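## Task

At the patch panel beneath the switch whose ports have red covers, take the free end of a patch lead and push it into port 9 of that panel until it clicks and latches. A released plug sitting well away from the panel may count as failure. No lead may end up sharply kinked. Do not withdraw any other plug at all; even a small outward shift of one can fail the task. At the end every lead must sit inside each cable-manager ring it passes through: if the other lead is out of a ring the task fails, and if the lead you plugged in is out of one the score drops. Anything held in place only by the robot at the end does not count. Release and move the grippers away when finished.

## Robot and tools

Robot: two arms, left_arm and right_arm, each a 6-joint arm with a parallel two-finger gripper. Bases in the scene frame: left_arm at (+0.084, +0.357, +1.325) m, quat_wxyz (+0.504, +0.115, +0.191, +0.834); right_arm at (+0.084, -0.357, +1.325) m, quat_wxyz (+0.504, -0.115, +0.191, -0.834). Joint ranges (rad), base to gripper: waist -2.880 to 2.880, shoulder 0.000 to 3.142, elbow 0.000 to 3.019, wrist pitch -1.693 to 1.571, wrist yaw -1.571 to 1.571, wrist roll -2.094 to 2.094.

Scene frame: origin on the floor at the middle of the robot's foot, +z up, +x the direction the robot faces, +y toward the robot's own left (left_arm's side). Image sides do not correspond to arm names. Only the floor height is known. Gripper frame: fingers extend along its +z, open and close along its y. end_effector_position is the point between the finger pads, roughly 1 cm short of the fingertips. Reported hand positions may be off, more so at long reach, and motions often finish a centimetre or more from the command, usually low.

The row format (used by all motion tools): 16 numbers covering both arms even if one is idle: left_arm x, y, z, qw, qx, qy, qz, opening, then right_arm the same 8. x, y, z are an absolute target for end_effector_position in metres, scene frame; qw..qz an absolute target orientation (w first), scene frame. Opening ranges -1 (closed) to +1 (fully open, 0.094 m). Optionally 12 more numbers in 0..1 follow: per-joint stiffness scales, left_arm's 6 then right_arm's 6 in Joint positions order; they persist until changed.

execute_actions(actions): a list of actions, each a table of up to 15 rows; each row is one control step of 1/30 s, and a short table repeats its final row to fill 15 steps (one action = 0.5 s). An empty list just returns state and images. Each target must lie within 0.6 m, along every axis of that gripper as currently oriented, of its position at the start of the action, or the action is refused for both arms; if the first action fails this against the last reported state, or any action is malformed, nothing runs. Every step the command is clipped to within 70 mm and 16 degrees of the measured pose; damped IK favours position over orientation. After an action the arm only reaches its last clipped pose, so distant targets need further actions. To hold orientation, resend the same quaternion every row rather than copying the drifted reported one.

move(target, speed, blocking): target is one 16-number row as above (absolute poses); each gripper travels a straight line toward it, all arms finishing together, lasting 0.5 to 10 s (stopped after 10 s if not there). speed is top path speed in m/s, 0.002 to 0.5, default 0.25; rotation limited to twice that in rad/s. Paths ignore obstacles and the other arm; grippers lag, stray and may overshoot speed, especially near full extension. Faster moves and targets set further beyond contact press harder. Opening is applied at the start. blocking=false returns after 0.5 s while motion continues; then use wait(0) or stop before sending rows or moves. Result adds a move: line (done, off_target, moving, held, fault) and limits (paced = pose clipped; held = steps blocked, after which the arm may jump faster), plus each gripper's distance from its target. An ending naming one arm means the other is done.

wait(seconds): 0 to 10 s, arms hold last commands; returns early if a running move ends. stop(): brakes a running move (needs room; fingers keep moving). zoom_image(camera, region): region [x0, y0, x1, y1] pixels, at most 504x504, from cam_head_left (672x504), cam_head_right (672x504), cam_left_wrist or cam_right_wrist (504x504, fisheye). read_manual(section="licences"): URDF licence text only. finished_scene(scene): ends scene 1 or 2 irreversibly after the last command has been held; result reports success and gives the next task.

Results: a state line per arm with pose; Hand target lines (where the controller is driving now); Joint positions (last value = measured opening in metres); grip_measured on the command scale (each gripper may read off by up to about 1 mm). Action calls list step readings, with HELD marking steps where an arm was held back. A pose unreachable line means the clearance check altered or blocked that arm's command. FAULT lines mark arm stops; MOTOR HOT warns from 85 °C, and at 100 °C the arm drops its load and goes limp until cooled (OVER-TEMPERATURE FAULT).

Gripping: command an opening below grip_measured to hold; about 0.03 below is firm, less is gentler. Finger force is roughly 50 to 62 N per pad, less on very thin parts, with a brief higher spike at contact.

Avoid: arms colliding or pressing each other (can end the scene), dropping or slipping the plug, fast impacts, hard shoves, dislodging other plugs, kinking leads. For an arm meant to stay still, resend its last reported full pose and intended opening in every call. The simulation runs while you think, holding the last command. Release the plug and back away before finishing.

Each tool is called after ">>>" as name(argument=value, ...) on one line, values as JSON.

## Session

>>> execute_actions(actions=[])

Scene clock: 0.00 s.
left_arm: end_effector_position=(+0.6819, +0.3633, +1.3526) grip_measured=+1.000 end_effector_quat_wxyz=(+0.256, -0.004, +0.967, +0.009) | right_arm: end_effector_position=(+0.6774, -0.3489, +1.3434) grip_measured=+1.000 end_effector_quat_wxyz=(-0.247, +0.009, -0.969, -0.007)
Joint positions: left_arm=[-2.185  1.296  1.002 -0.365 -0.279  0.054  0.094] | right_arm=[ 2.201  1.313  0.997 -0.367  0.256 -0.054  0.094]
Joint velocities: left_arm=[-0.005 -0.005  0.012 -0.007  0.007  0.051  0.   ] | right_arm=[ 0.015 -0.015  0.007 -0.017  0.081 -0.051  0.   ]
Hand target (left_arm): +0.693, +0.365, +1.363; +0.269, -0.007, +0.963, +0.008
Hand target (right_arm): +0.685, -0.350, +1.347; +0.252, -0.007, +0.968, +0.007
Joint stiffness scale: left_arm=[1. 1. 1. 1. 1. 1.] | right_arm=[1. 1. 1. 1. 1. 1.]

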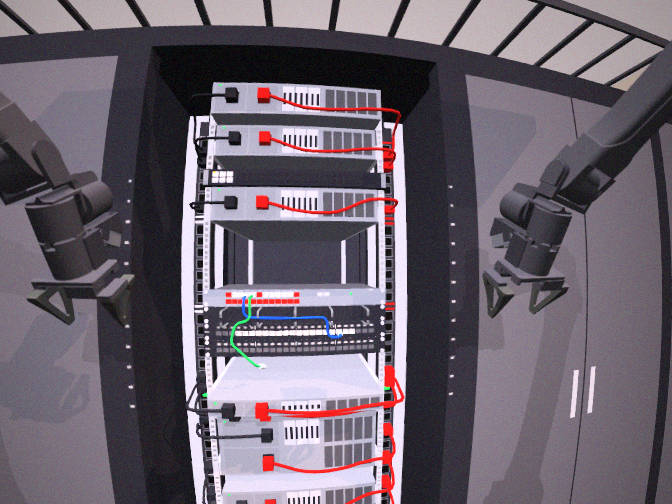

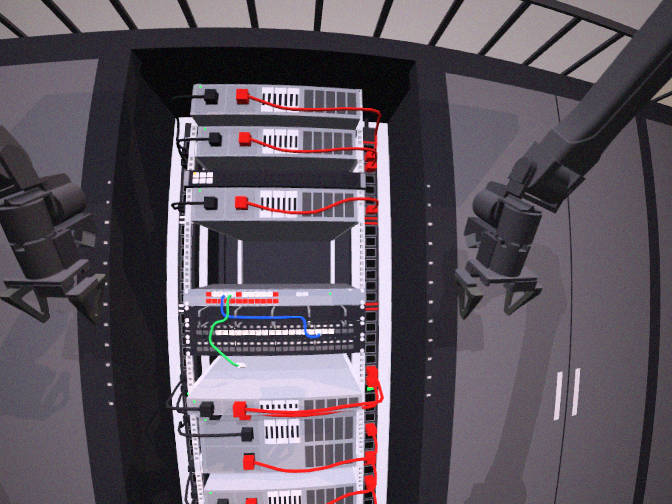

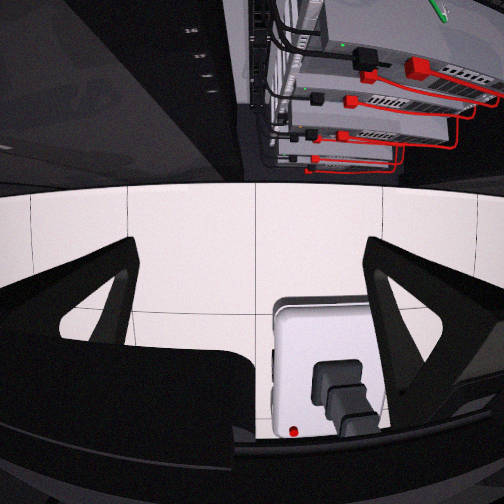

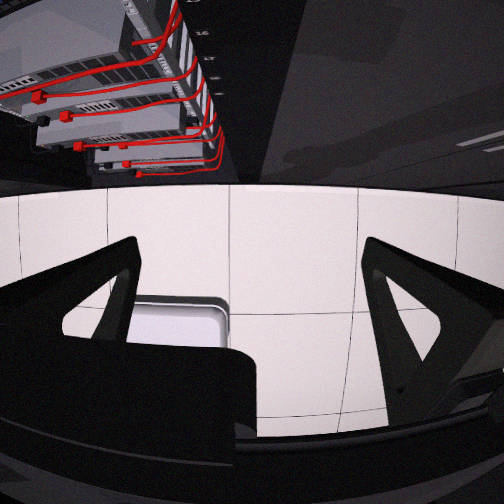

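>>> zoom_image(camera="cam_head_left", region=[195, 270, 405, 400])

>>> zoom_image(camera="cam_head_right", region=[175, 270, 385, 400])

Region (195, 270, 405, 400) of cam_head_left's 672x504 image, scaled by 2.400, with more detail than that image has; it fills the top 312 rows of this view, and the rest is white.

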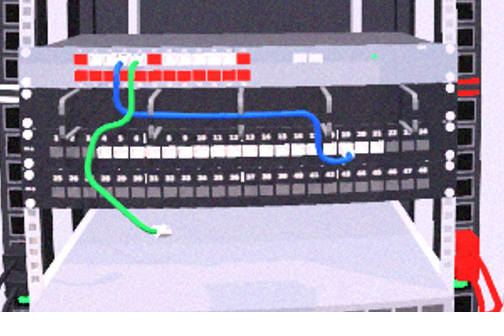

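Region (175, 270, 385, 400) of cam_head_right's 672x504 image, scaled by 2.400, with more detail than that image has; it fills the top 312 rows of this view, and the rest is white.

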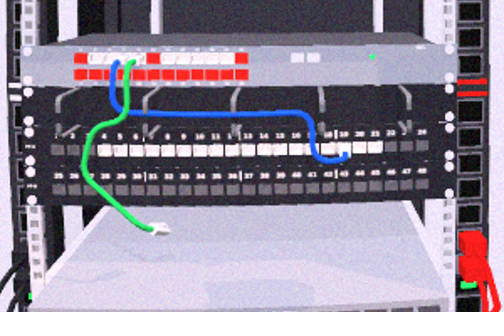

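>>> move(target=[0.72,0.2,1.33,0.707,0,0.707,0,1,0.6774,-0.3489,1.3434,-0.247,0.009,-0.969,-0.007,1])

Scene clock: 3.50 s.
left_arm: end_effector_position=(+0.7172, +0.2100, +1.3147) grip_measured=+1.000 end_effector_quat_wxyz=(-0.689, +0.003, -0.724, -0.004) | right_arm: end_effector_position=(+0.6774, -0.3489, +1.3434) grip_measured=+1.000 end_effector_quat_wxyz=(-0.247, +0.009, -0.969, -0.007)
Joint positions: left_arm=[-2.416  1.935  0.835  1.468 -0.319  0.334  0.094] | right_arm=[ 2.201  1.313  0.997 -0.367  0.256 -0.054  0.094]
Joint velocities: left_arm=[-0.005 -0.005 -0.017  0.012 -0.051 -0.022  0.   ] | right_arm=[-0.005 -0.005  0.007 -0.002  0.007 -0.037  0.   ]
Hand target (left_arm): +0.722, +0.200, +1.329; +0.706, -0.006, +0.708, -0.001
Hand target (right_arm): +0.677, -0.349, +1.343; +0.247, -0.009, +0.969, +0.007
Off the commanded pose (left_arm): 0.019 m, 3 deg.
Off the commanded pose (right_arm): 0.000 m, 0 deg.
Joint stiffness scale: left_arm=[1. 1. 1. 1. 1. 1.] | right_arm=[1. 1. 1. 1. 1. 1.]
move: off_target (left_arm)

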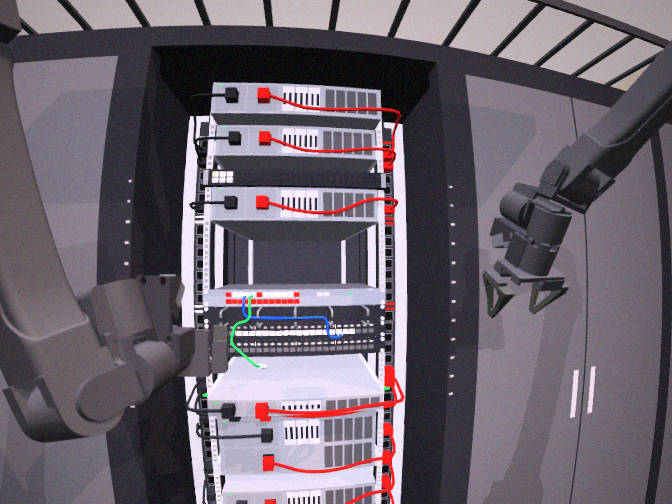

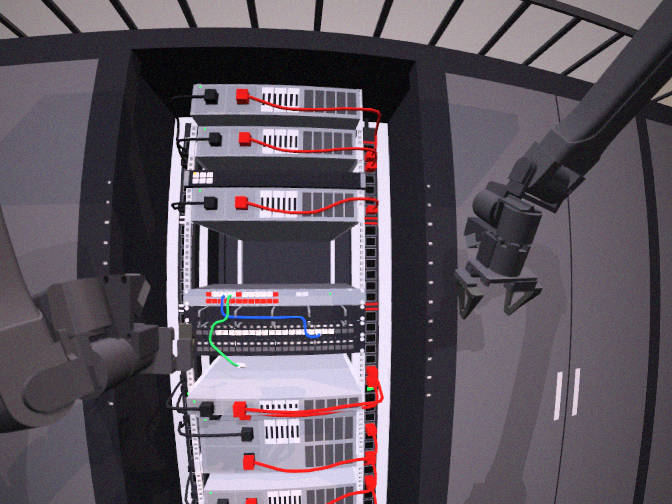

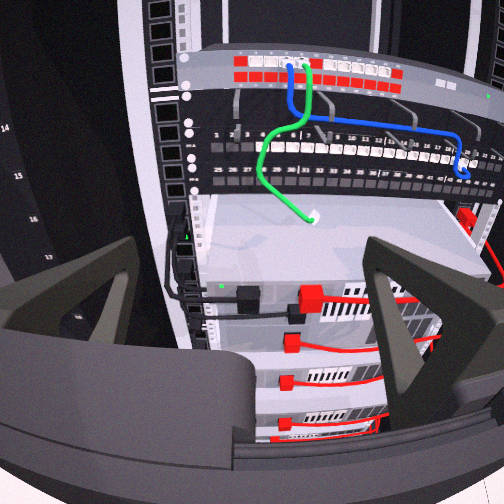

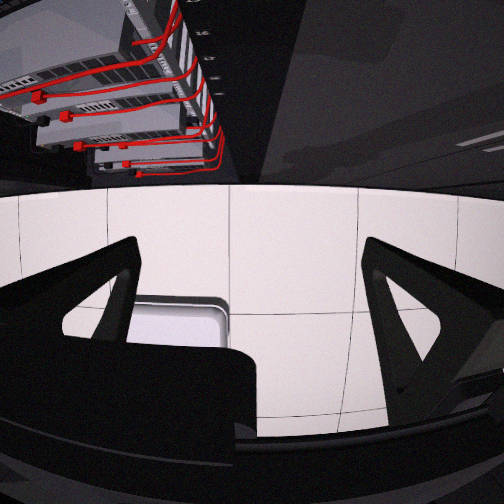

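>>> zoom_image(camera="cam_left_wrist", region=[200, 40, 440, 250])

Region (200, 40, 440, 250) of cam_left_wrist's 504x504 image, scaled by 2.100, with more detail than that image has; it fills the top 441 rows of this view, and the rest is white.

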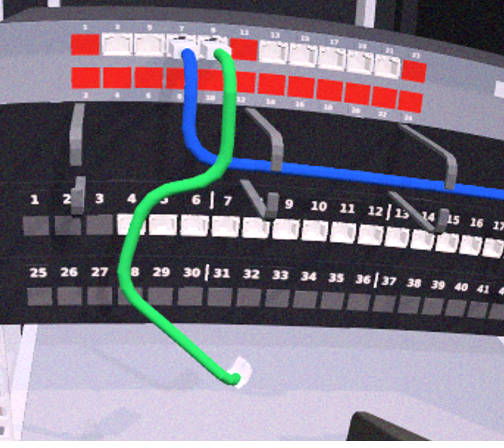

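>>> move(target=[0.80,0.135,1.30,0.643,0,0.766,0,1,0.6774,-0.3489,1.3434,-0.247,0.009,-0.969,-0.007,1])

>>> zoom_image(camera="cam_left_wrist", region=[150, 20, 400, 270])

Scene clock: 5.73 s.
left_arm: end_effector_position=(+0.7965, +0.1470, +1.3019) grip_measured=+1.000 end_effector_quat_wxyz=(+0.645, -0.000, +0.764, +0.007) | right_arm: end_effector_position=(+0.6774, -0.3489, +1.3434) grip_measured=+1.000 end_effector_quat_wxyz=(-0.247, +0.009, -0.969, -0.007)
Joint positions: left_arm=[-2.48   2.     1.124  1.132 -0.418  0.321  0.094] | right_arm=[ 2.201  1.313  0.997 -0.367  0.256 -0.054  0.094]
Joint velocities: left_arm=[-0.005  0.005 -0.012 -0.012  0.007 -0.007  0.   ] | right_arm=[-0.005 -0.005  0.012 -0.017  0.037 -0.022  0.   ]
Hand target (left_arm): +0.800, +0.136, +1.300; +0.643, +0.001, +0.766, +0.001
Hand target (right_arm): +0.677, -0.349, +1.343; +0.247, -0.009, +0.969, +0.007
Off the commanded pose (left_arm): 0.013 m, 1 deg.
Off the commanded pose (right_arm): 0.000 m, 0 deg.
Joint stiffness scale: left_arm=[1. 1. 1. 1. 1. 1.] | right_arm=[1. 1. 1. 1. 1. 1.]
move: off_target (left_arm)

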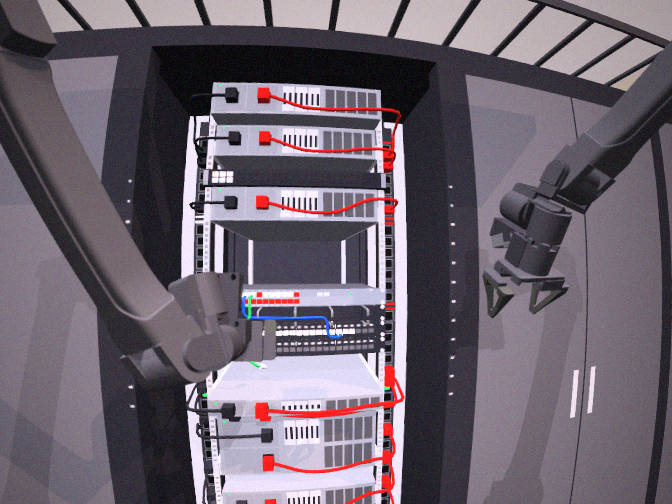

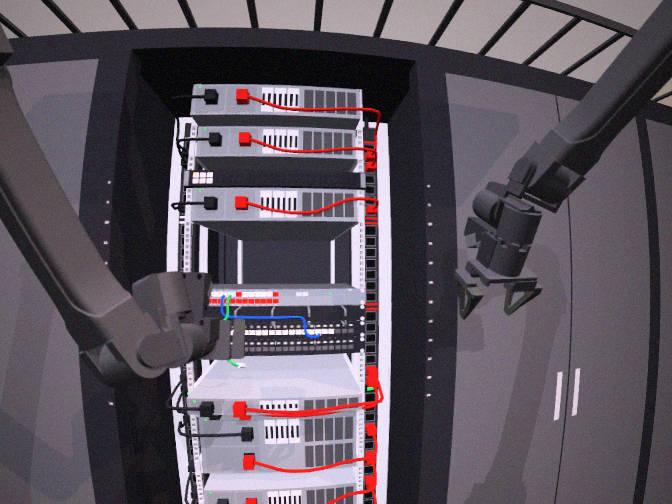

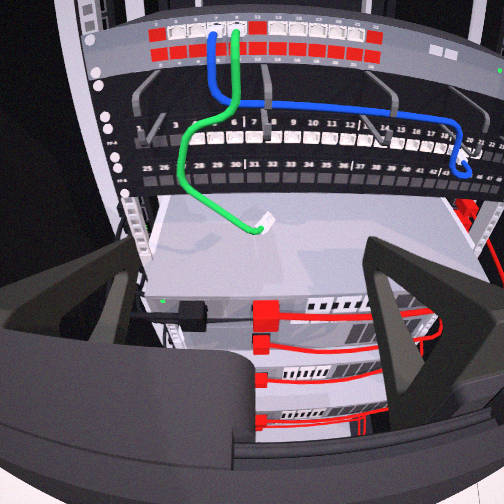

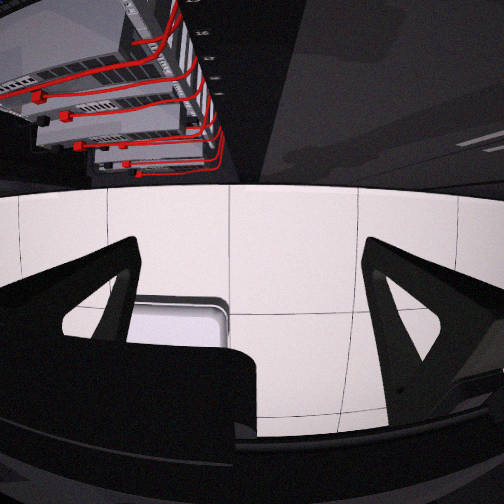

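Region (150, 20, 400, 270) of cam_left_wrist's 504x504 image, scaled by 2.016, with more detail than that image has.

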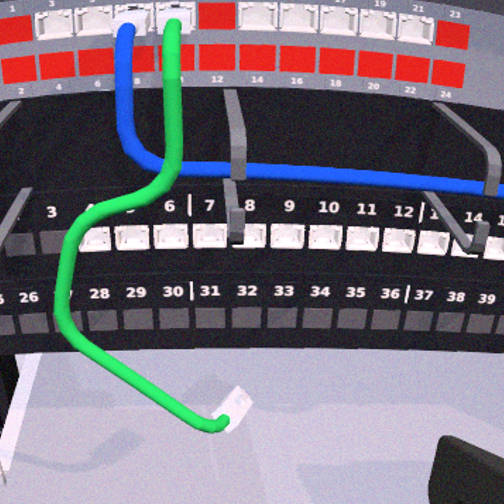

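>>> zoom_image(camera="cam_left_wrist", region=[235, 195, 295, 255])

>>> zoom_image(camera="cam_left_wrist", region=[420, 120, 500, 200])

Region (235, 195, 295, 255) of cam_left_wrist's 504x504 image, scaled by 8.400, with more detail than that image has.

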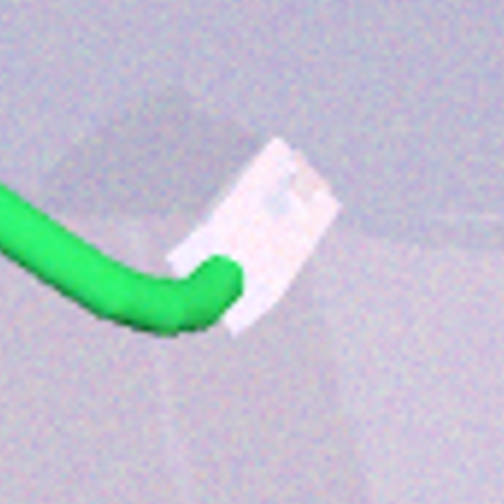

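Region (420, 120, 500, 200) of cam_left_wrist's 504x504 image, scaled by 6.300, with more detail than that image has.

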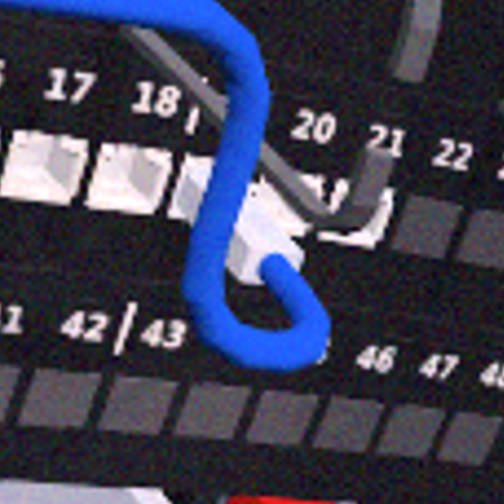

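>>> move(target=[0.87,0.125,1.27,0.5,0,0.866,0,0.2,0.6774,-0.3489,1.3434,-0.247,0.009,-0.969,-0.007,1], speed=0.15)

>>> zoom_image(camera="cam_left_wrist", region=[180, 60, 340, 220])

Scene clock: 8.10 s.
left_arm: end_effector_position=(+0.8569, +0.1208, +1.2696) grip_measured=+0.203 end_effector_quat_wxyz=(+0.500, +0.011, +0.866, -0.001) | right_arm: end_effector_position=(+0.6774, -0.3489, +1.3434) grip_measured=+1.000 end_effector_quat_wxyz=(-0.247, +0.009, -0.969, -0.007)
Joint positions: left_arm=[-2.48   2.     1.401  0.464 -0.476  0.159  0.056] | right_arm=[ 2.201  1.313  0.997 -0.367  0.256 -0.054  0.094]
Joint velocities: left_arm=[-0.015 -0.015  0.002 -0.007 -0.022 -0.022 -0.   ] | right_arm=[ 0.005  0.005 -0.012  0.027  0.051  0.007  0.   ]
Hand target (left_arm): +0.869, +0.126, +1.271; +0.501, +0.002, +0.865, +0.001
Hand target (right_arm): +0.677, -0.349, +1.343; +0.247, -0.009, +0.969, +0.007
Off the commanded pose (left_arm): 0.014 m, 1 deg.
Off the commanded pose (right_arm): 0.000 m, 0 deg.
Joint stiffness scale: left_arm=[1. 1. 1. 1. 1. 1.] | right_arm=[1. 1. 1. 1. 1. 1.]
move: off_target (left_arm)

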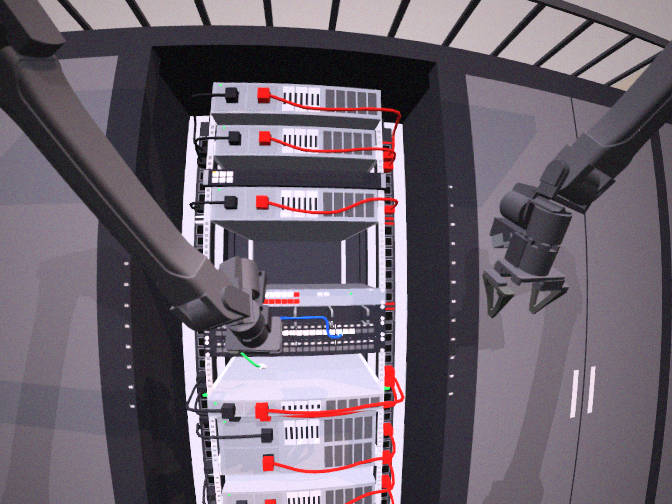

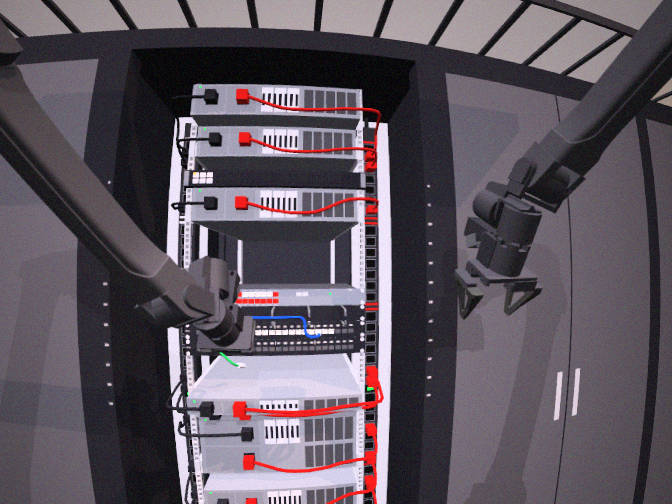

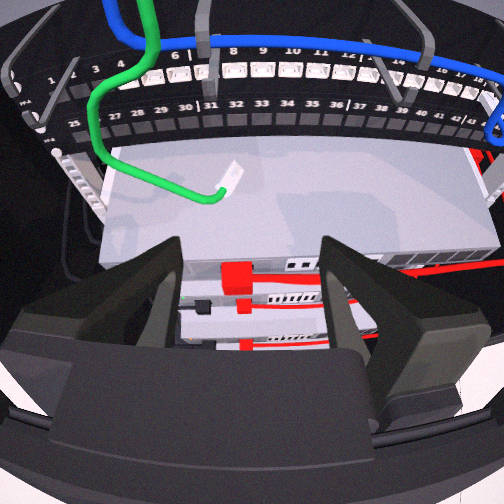

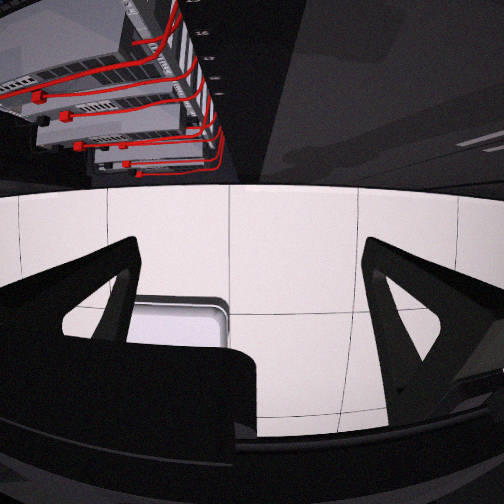

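Region (180, 60, 340, 220) of cam_left_wrist's 504x504 image, scaled by 3.150, with more detail than that image has.

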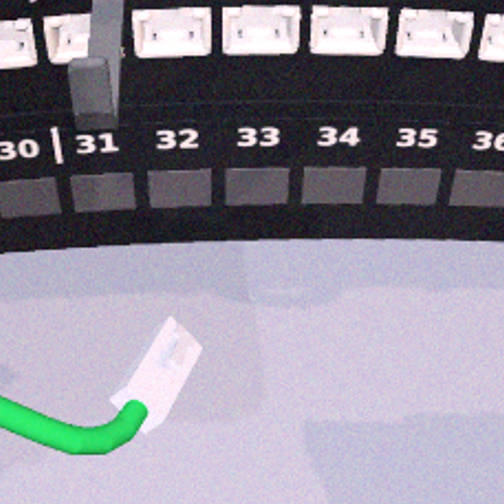

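>>> move(target=[0.905,0.157,1.215,0.530,0.139,0.832,-0.0887,1,0.6774,-0.3489,1.3434,-0.247,0.009,-0.969,-0.007,1], speed=0.1)

Scene clock: 11.43 s.
left_arm: end_effector_position=(+0.8848, +0.1458, +1.2094) grip_measured=+1.000 end_effector_quat_wxyz=(+0.511, +0.145, +0.841, -0.099) | right_arm: end_effector_position=(+0.6774, -0.3489, +1.3434) grip_measured=+1.000 end_effector_quat_wxyz=(-0.247, +0.009, -0.969, -0.007)
Joint positions: left_arm=[-2.322  2.092  1.462  0.473 -0.012  0.313  0.094] | right_arm=[ 2.201  1.313  0.997 -0.367  0.256 -0.054  0.094]
Joint velocities: left_arm=[-0.015 -0.005 -0.007  0.002 -0.037 -0.066  0.   ] | right_arm=[-0.015 -0.005 -0.007 -0.007 -0.037  0.051  0.   ]
Hand target (left_arm): +0.904, +0.158, +1.215; +0.530, +0.139, +0.832, -0.089
Hand target (right_arm): +0.677, -0.349, +1.343; +0.247, -0.009, +0.969, +0.007
Off the commanded pose (left_arm): 0.024 m, 3 deg.
Off the commanded pose (right_arm): 0.000 m, 0 deg.
Joint stiffness scale: left_arm=[1. 1. 1. 1. 1. 1.] | right_arm=[1. 1. 1. 1. 1. 1.]
move: off_target (left_arm)

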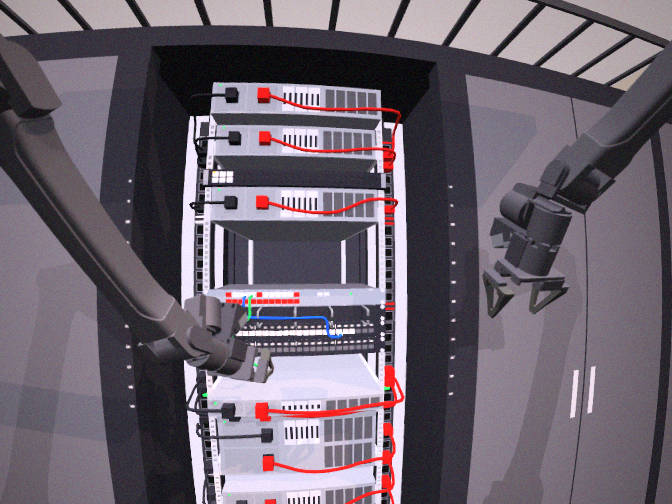

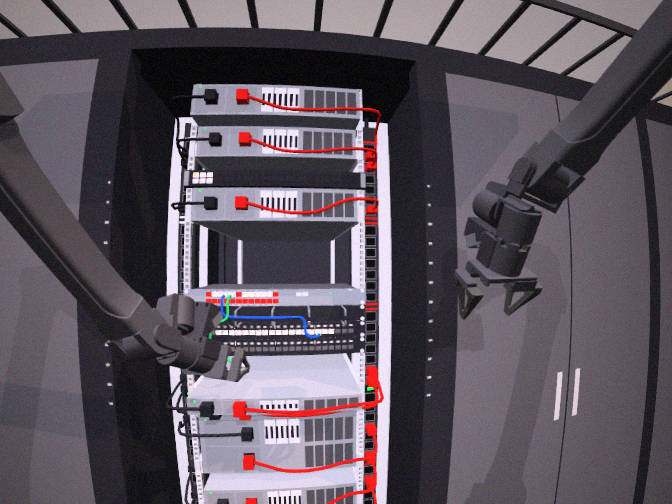

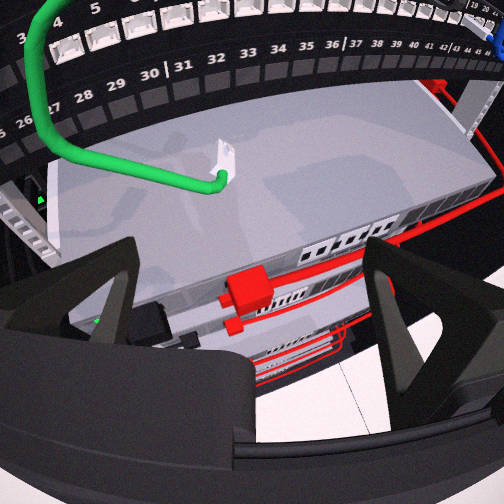

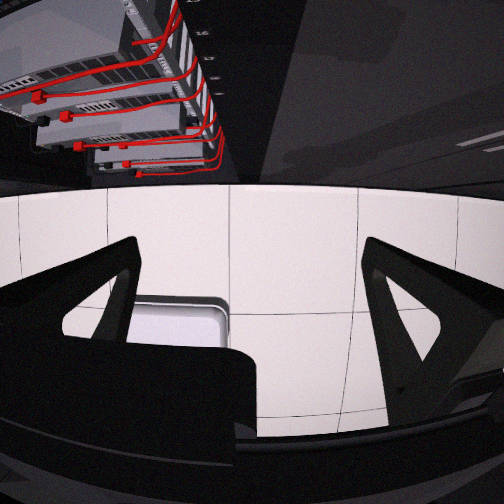

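>>> move(target=[0.943,0.163,1.206,0.545,0.135,0.825,-0.082,1,0.6774,-0.3489,1.3434,-0.247,0.009,-0.969,-0.007,1], speed=0.05)

Scene clock: 13.20 s.
left_arm: end_effector_position=(+0.9262, +0.1494, +1.2080) grip_measured=+1.000 end_effector_quat_wxyz=(+0.537, +0.139, +0.827, -0.092) | right_arm: end_effector_position=(+0.6774, -0.3489, +1.3434) grip_measured=+1.000 end_effector_quat_wxyz=(-0.247, +0.009, -0.969, -0.007)
Joint positions: left_arm=[-2.306  2.167  1.599  0.473  0.     0.321  0.094] | right_arm=[ 2.201  1.313  0.997 -0.367  0.256 -0.054  0.094]
Joint velocities: left_arm=[-0.015 -0.005 -0.002  0.002 -0.051 -0.051  0.   ] | right_arm=[-0.005  0.015 -0.002 -0.012 -0.007 -0.037  0.   ]
Hand target (left_arm): +0.942, +0.164, +1.207; +0.544, +0.134, +0.824, -0.082
Hand target (right_arm): +0.677, -0.349, +1.343; +0.247, -0.009, +0.969, +0.007
Off the commanded pose (left_arm): 0.022 m, 2 deg.
Off the commanded pose (right_arm): 0.000 m, 0 deg.
Joint stiffness scale: left_arm=[1. 1. 1. 1. 1. 1.] | right_arm=[1. 1. 1. 1. 1. 1.]
move: off_target (left_arm)

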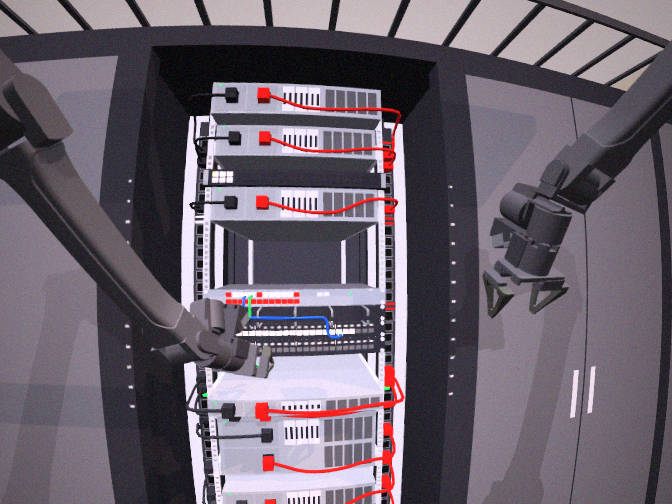

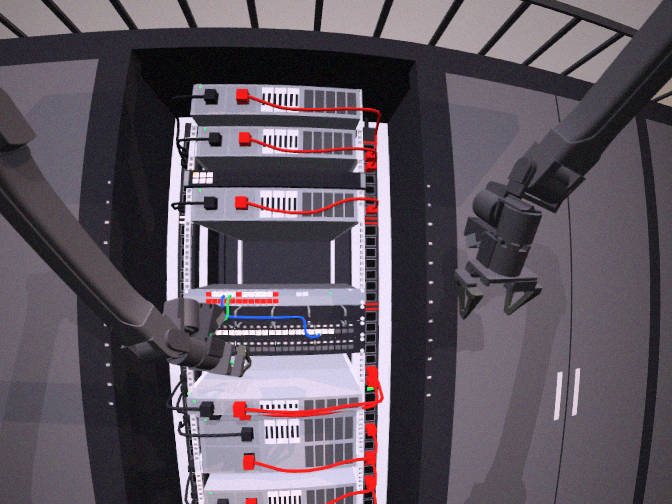

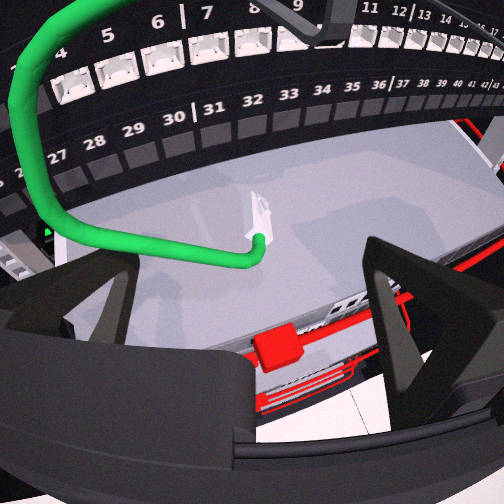

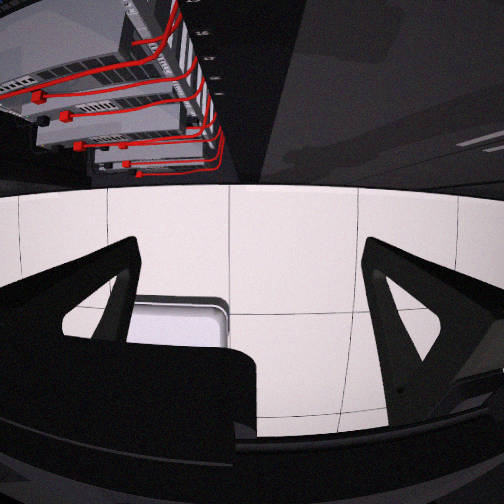

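>>> move(target=[0.942,0.162,1.187,0.595,0.117,0.791,-0.082,1,0.6774,-0.3489,1.3434,-0.247,0.009,-0.969,-0.007,1], speed=0.04)

Scene clock: 15.83 s.
left_arm: end_effector_position=(+0.9215, +0.1448, +1.1804) grip_measured=+1.000 end_effector_quat_wxyz=(+0.574, +0.131, +0.803, -0.092) | right_arm: end_effector_position=(+0.6774, -0.3489, +1.3434) grip_measured=+1.000 end_effector_quat_wxyz=(-0.247, +0.009, -0.969, -0.007)
Joint positions: left_arm=[-2.298  2.252  1.604  0.641  0.022  0.321  0.094] | right_arm=[ 2.201  1.313  0.997 -0.367  0.256 -0.054  0.094]
Joint velocities: left_arm=[-0.005 -0.005  0.012  0.022  0.022  0.037  0.   ] | right_arm=[ 0.015 -0.015  0.007 -0.017 -0.037  0.037  0.   ]
Hand target (left_arm): +0.940, +0.163, +1.188; +0.595, +0.117, +0.791, -0.082
Hand target (right_arm): +0.677, -0.349, +1.343; +0.247, -0.009, +0.969, +0.007
Off the commanded pose (left_arm): 0.028 m, 3 deg.
Off the commanded pose (right_arm): 0.000 m, 0 deg.
Joint stiffness scale: left_arm=[1. 1. 1. 1. 1. 1.] | right_arm=[1. 1. 1. 1. 1. 1.]
move: off_target (left_arm)

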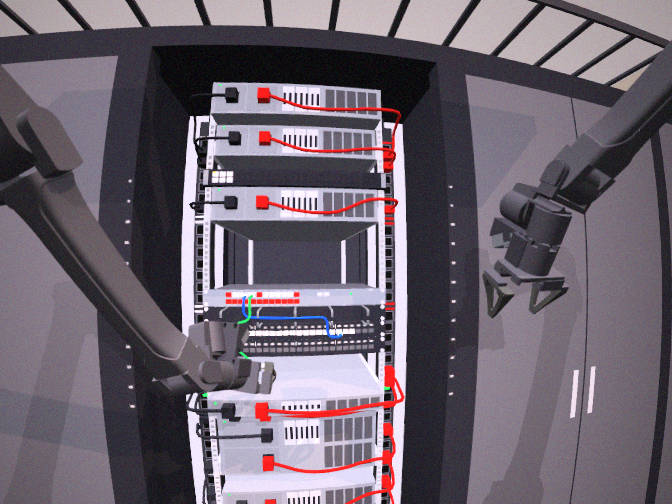

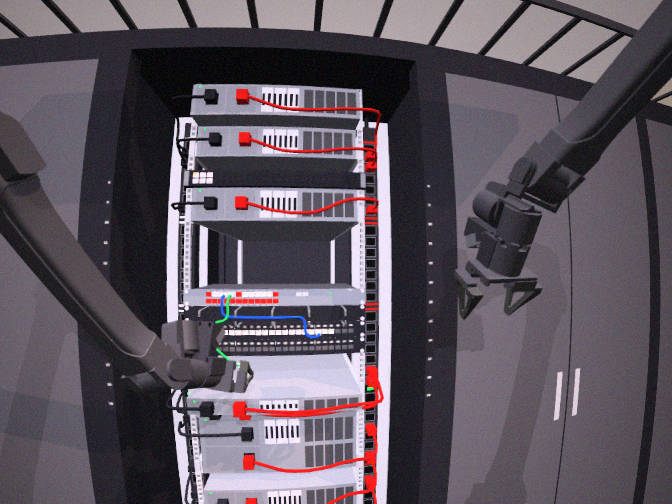

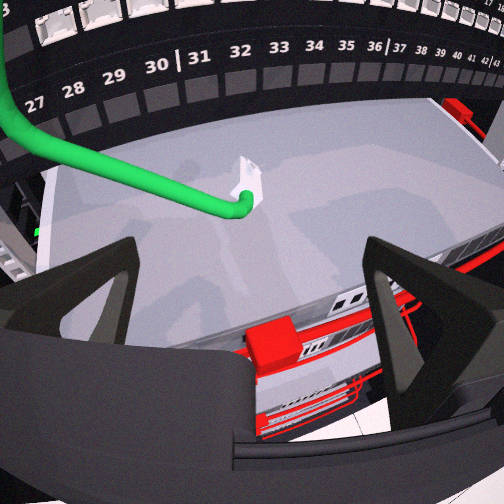

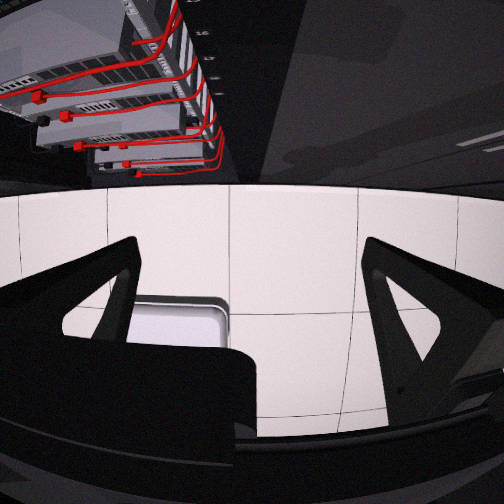

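>>> zoom_image(camera="cam_left_wrist", region=[205, 140, 295, 230])

Region (205, 140, 295, 230) of cam_left_wrist's 504x504 image, scaled by 5.600, with more detail than that image has.

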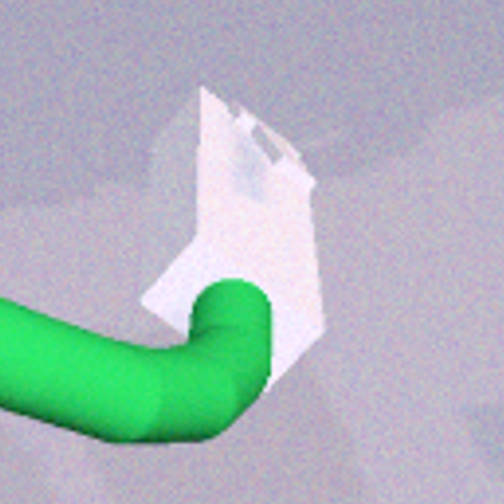

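>>> move(target=[0.974,0.153,1.186,0.595,0.117,0.791,-0.082,0.6,0.6774,-0.3489,1.3434,-0.247,0.009,-0.969,-0.007,1], speed=0.04)

Scene clock: 18.50 s.
left_arm: end_effector_position=(+0.9603, +0.1407, +1.1917) grip_measured=+0.603 end_effector_quat_wxyz=(+0.595, +0.124, +0.789, -0.088) | right_arm: end_effector_position=(+0.6774, -0.3489, +1.3434) grip_measured=+1.000 end_effector_quat_wxyz=(-0.247, +0.009, -0.969, -0.007)
Joint positions: left_arm=[-2.298  2.308  1.748  0.604  0.022  0.321  0.075] | right_arm=[ 2.201  1.313  0.997 -0.367  0.256 -0.054  0.094]
Joint velocities: left_arm=[-0.005 -0.005 -0.022 -0.012  0.066  0.007  0.   ] | right_arm=[-0.005  0.005 -0.002 -0.012 -0.051  0.022  0.   ]
Hand target (left_arm): +0.973, +0.154, +1.187; +0.595, +0.117, +0.791, -0.082
Hand target (right_arm): +0.677, -0.349, +1.343; +0.247, -0.009, +0.969, +0.007
Off the commanded pose (left_arm): 0.019 m, 1 deg.
Off the commanded pose (right_arm): 0.000 m, 0 deg.
Joint stiffness scale: left_arm=[1. 1. 1. 1. 1. 1.] | right_arm=[1. 1. 1. 1. 1. 1.]
move: off_target (left_arm)

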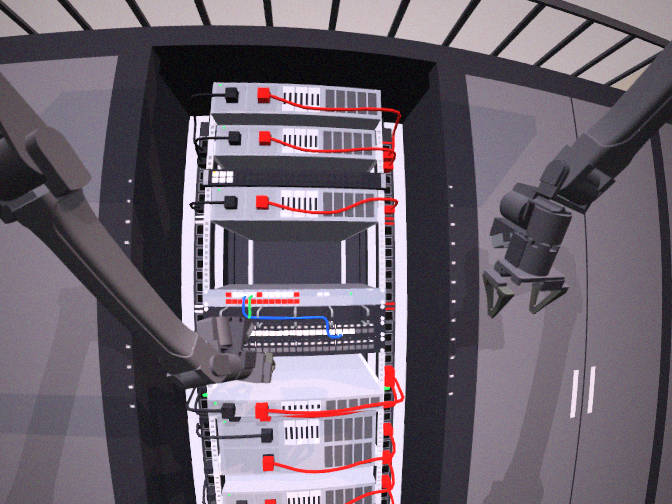

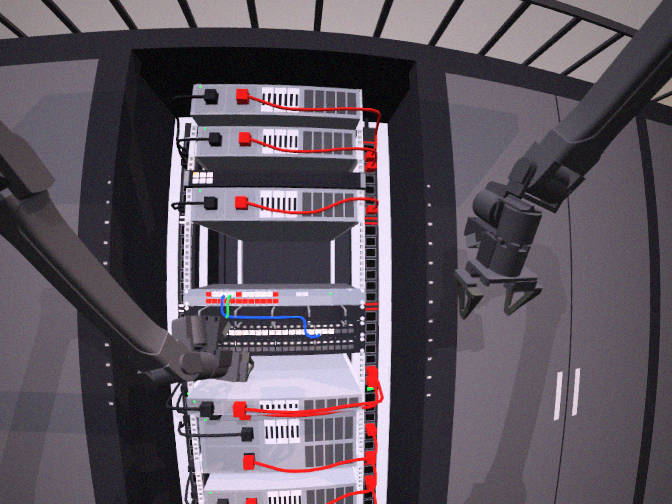

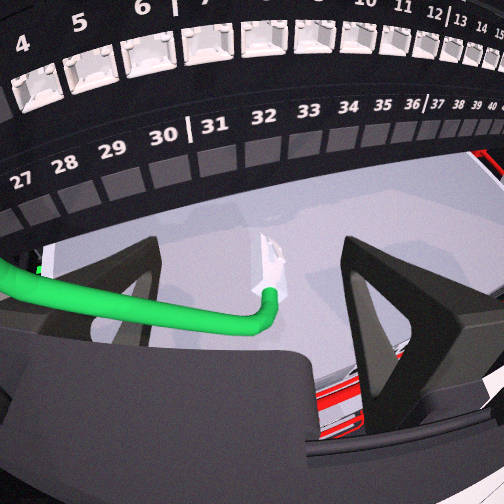

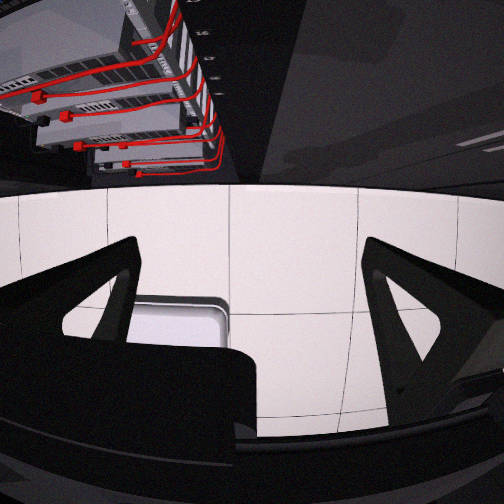

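>>> move(target=[0.973,0.140,1.172,0.595,0.117,0.791,-0.082,0.3,0.6774,-0.3489,1.3434,-0.247,0.009,-0.969,-0.007,1], speed=0.03)

Scene clock: 19.83 s.
left_arm: end_effector_position=(+0.9586, +0.1357, +1.1679) grip_measured=+0.303 end_effector_quat_wxyz=(+0.588, +0.124, +0.795, -0.085) | right_arm: end_effector_position=(+0.6774, -0.3489, +1.3434) grip_measured=+1.000 end_effector_quat_wxyz=(-0.247, +0.009, -0.969, -0.007)
Joint positions: left_arm=[-2.298  2.354  1.779  0.604  0.011  0.321  0.061] | right_arm=[ 2.201  1.313  0.997 -0.367  0.256 -0.054  0.094]
Joint velocities: left_arm=[ 0.005 -0.015  0.017  0.002  0.051 -0.037  0.003] | right_arm=[-0.015 -0.005  0.012 -0.002  0.037  0.051  0.   ]
Hand target (left_arm): +0.972, +0.141, +1.173; +0.595, +0.117, +0.791, -0.082
Hand target (right_arm): +0.677, -0.349, +1.343; +0.247, -0.009, +0.969, +0.007
Off the commanded pose (left_arm): 0.016 m, 1 deg.
Off the commanded pose (right_arm): 0.000 m, 0 deg.
Joint stiffness scale: left_arm=[1. 1. 1. 1. 1. 1.] | right_arm=[1. 1. 1. 1. 1. 1.]
move: off_target (left_arm)

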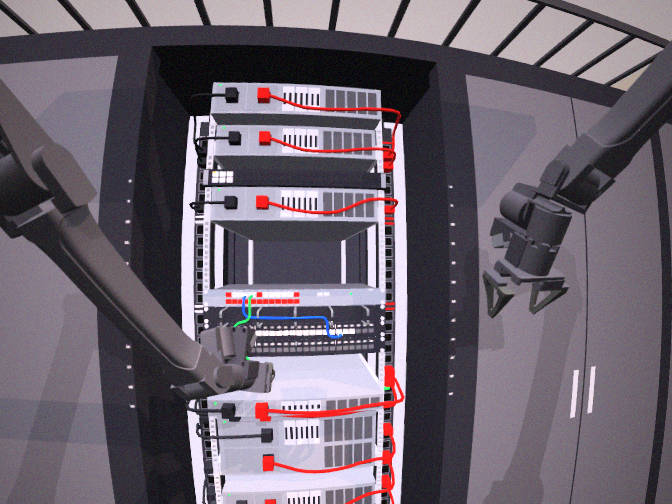

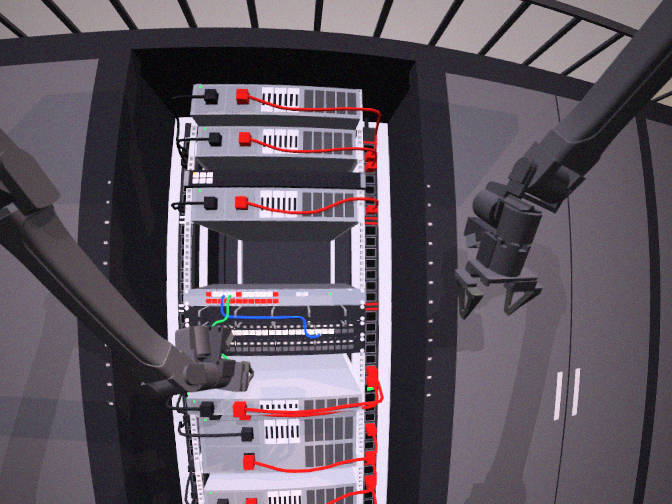

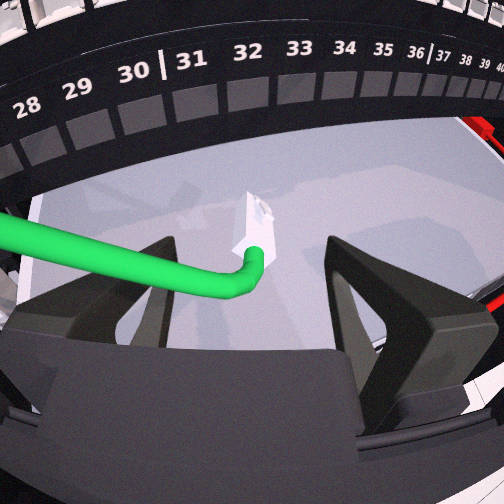

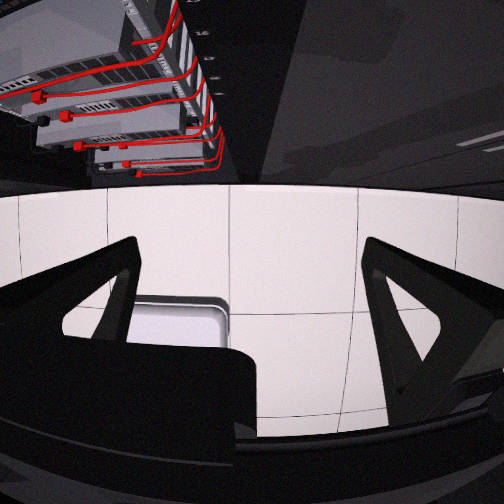

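>>> move(target=[0.973,0.140,1.181,0.531,-0.1605,0.7835,-0.2806,0.0,0.6774,-0.3489,1.3434,-0.247,0.009,-0.969,-0.007,1], speed=0.15)

Scene clock: 22.90 s.
left_arm: end_effector_position=(+0.9596, +0.1363, +1.1688) grip_measured=+0.003 end_effector_quat_wxyz=(-0.525, +0.155, -0.789, +0.279) | right_arm: end_effector_position=(+0.6774, -0.3489, +1.3434) grip_measured=+1.000 end_effector_quat_wxyz=(-0.247, +0.009, -0.969, -0.007)
Joint positions: left_arm=[-2.298  2.354  1.782  0.604  0.008 -0.372  0.047] | right_arm=[ 2.201  1.313  0.997 -0.367  0.256 -0.054  0.094]
Joint velocities: left_arm=[-0.005 -0.015 -0.007 -0.007 -0.007 -0.037  0.001] | right_arm=[-0.005  0.005 -0.007 -0.012 -0.007 -0.037  0.   ]
Hand target (left_arm): +0.972, +0.140, +1.181; +0.531, -0.160, +0.783, -0.281
Hand target (right_arm): +0.677, -0.349, +1.343; +0.247, -0.009, +0.969, +0.007
Off the commanded pose (left_arm): 0.019 m, 1 deg.
Off the commanded pose (right_arm): 0.000 m, 0 deg.
Joint stiffness scale: left_arm=[1. 1. 1. 1. 1. 1.] | right_arm=[1. 1. 1. 1. 1. 1.]
move: off_target (left_arm)

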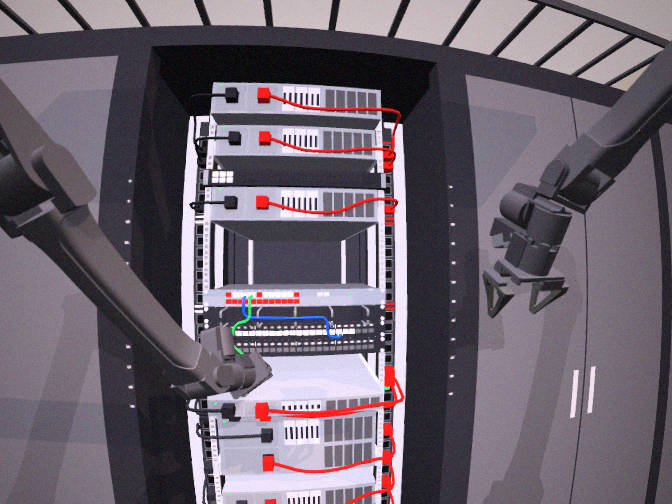

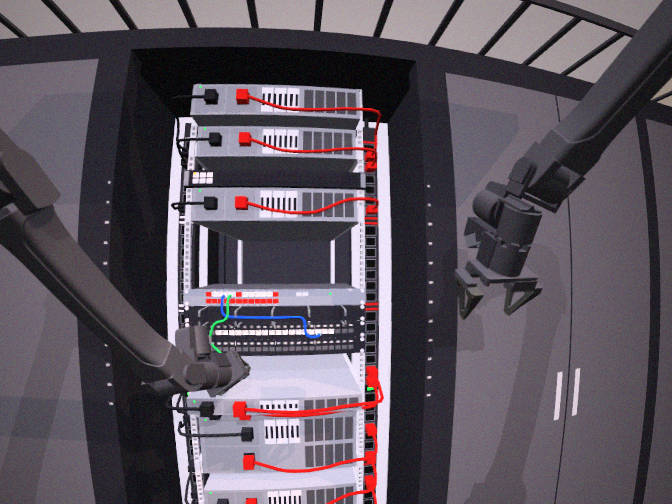

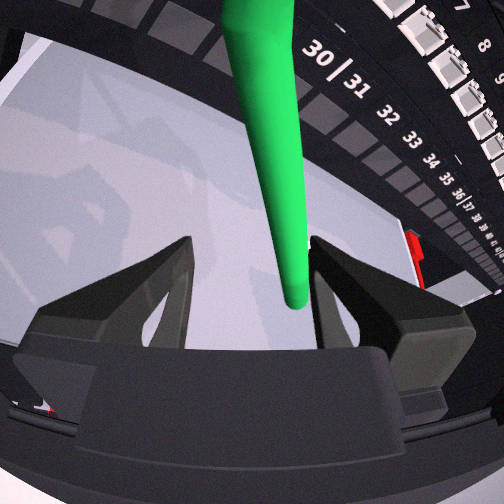

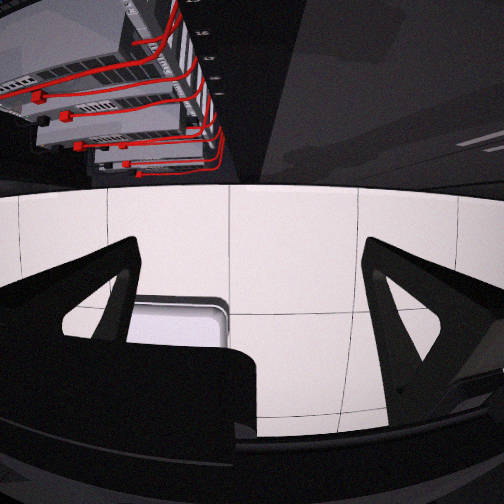

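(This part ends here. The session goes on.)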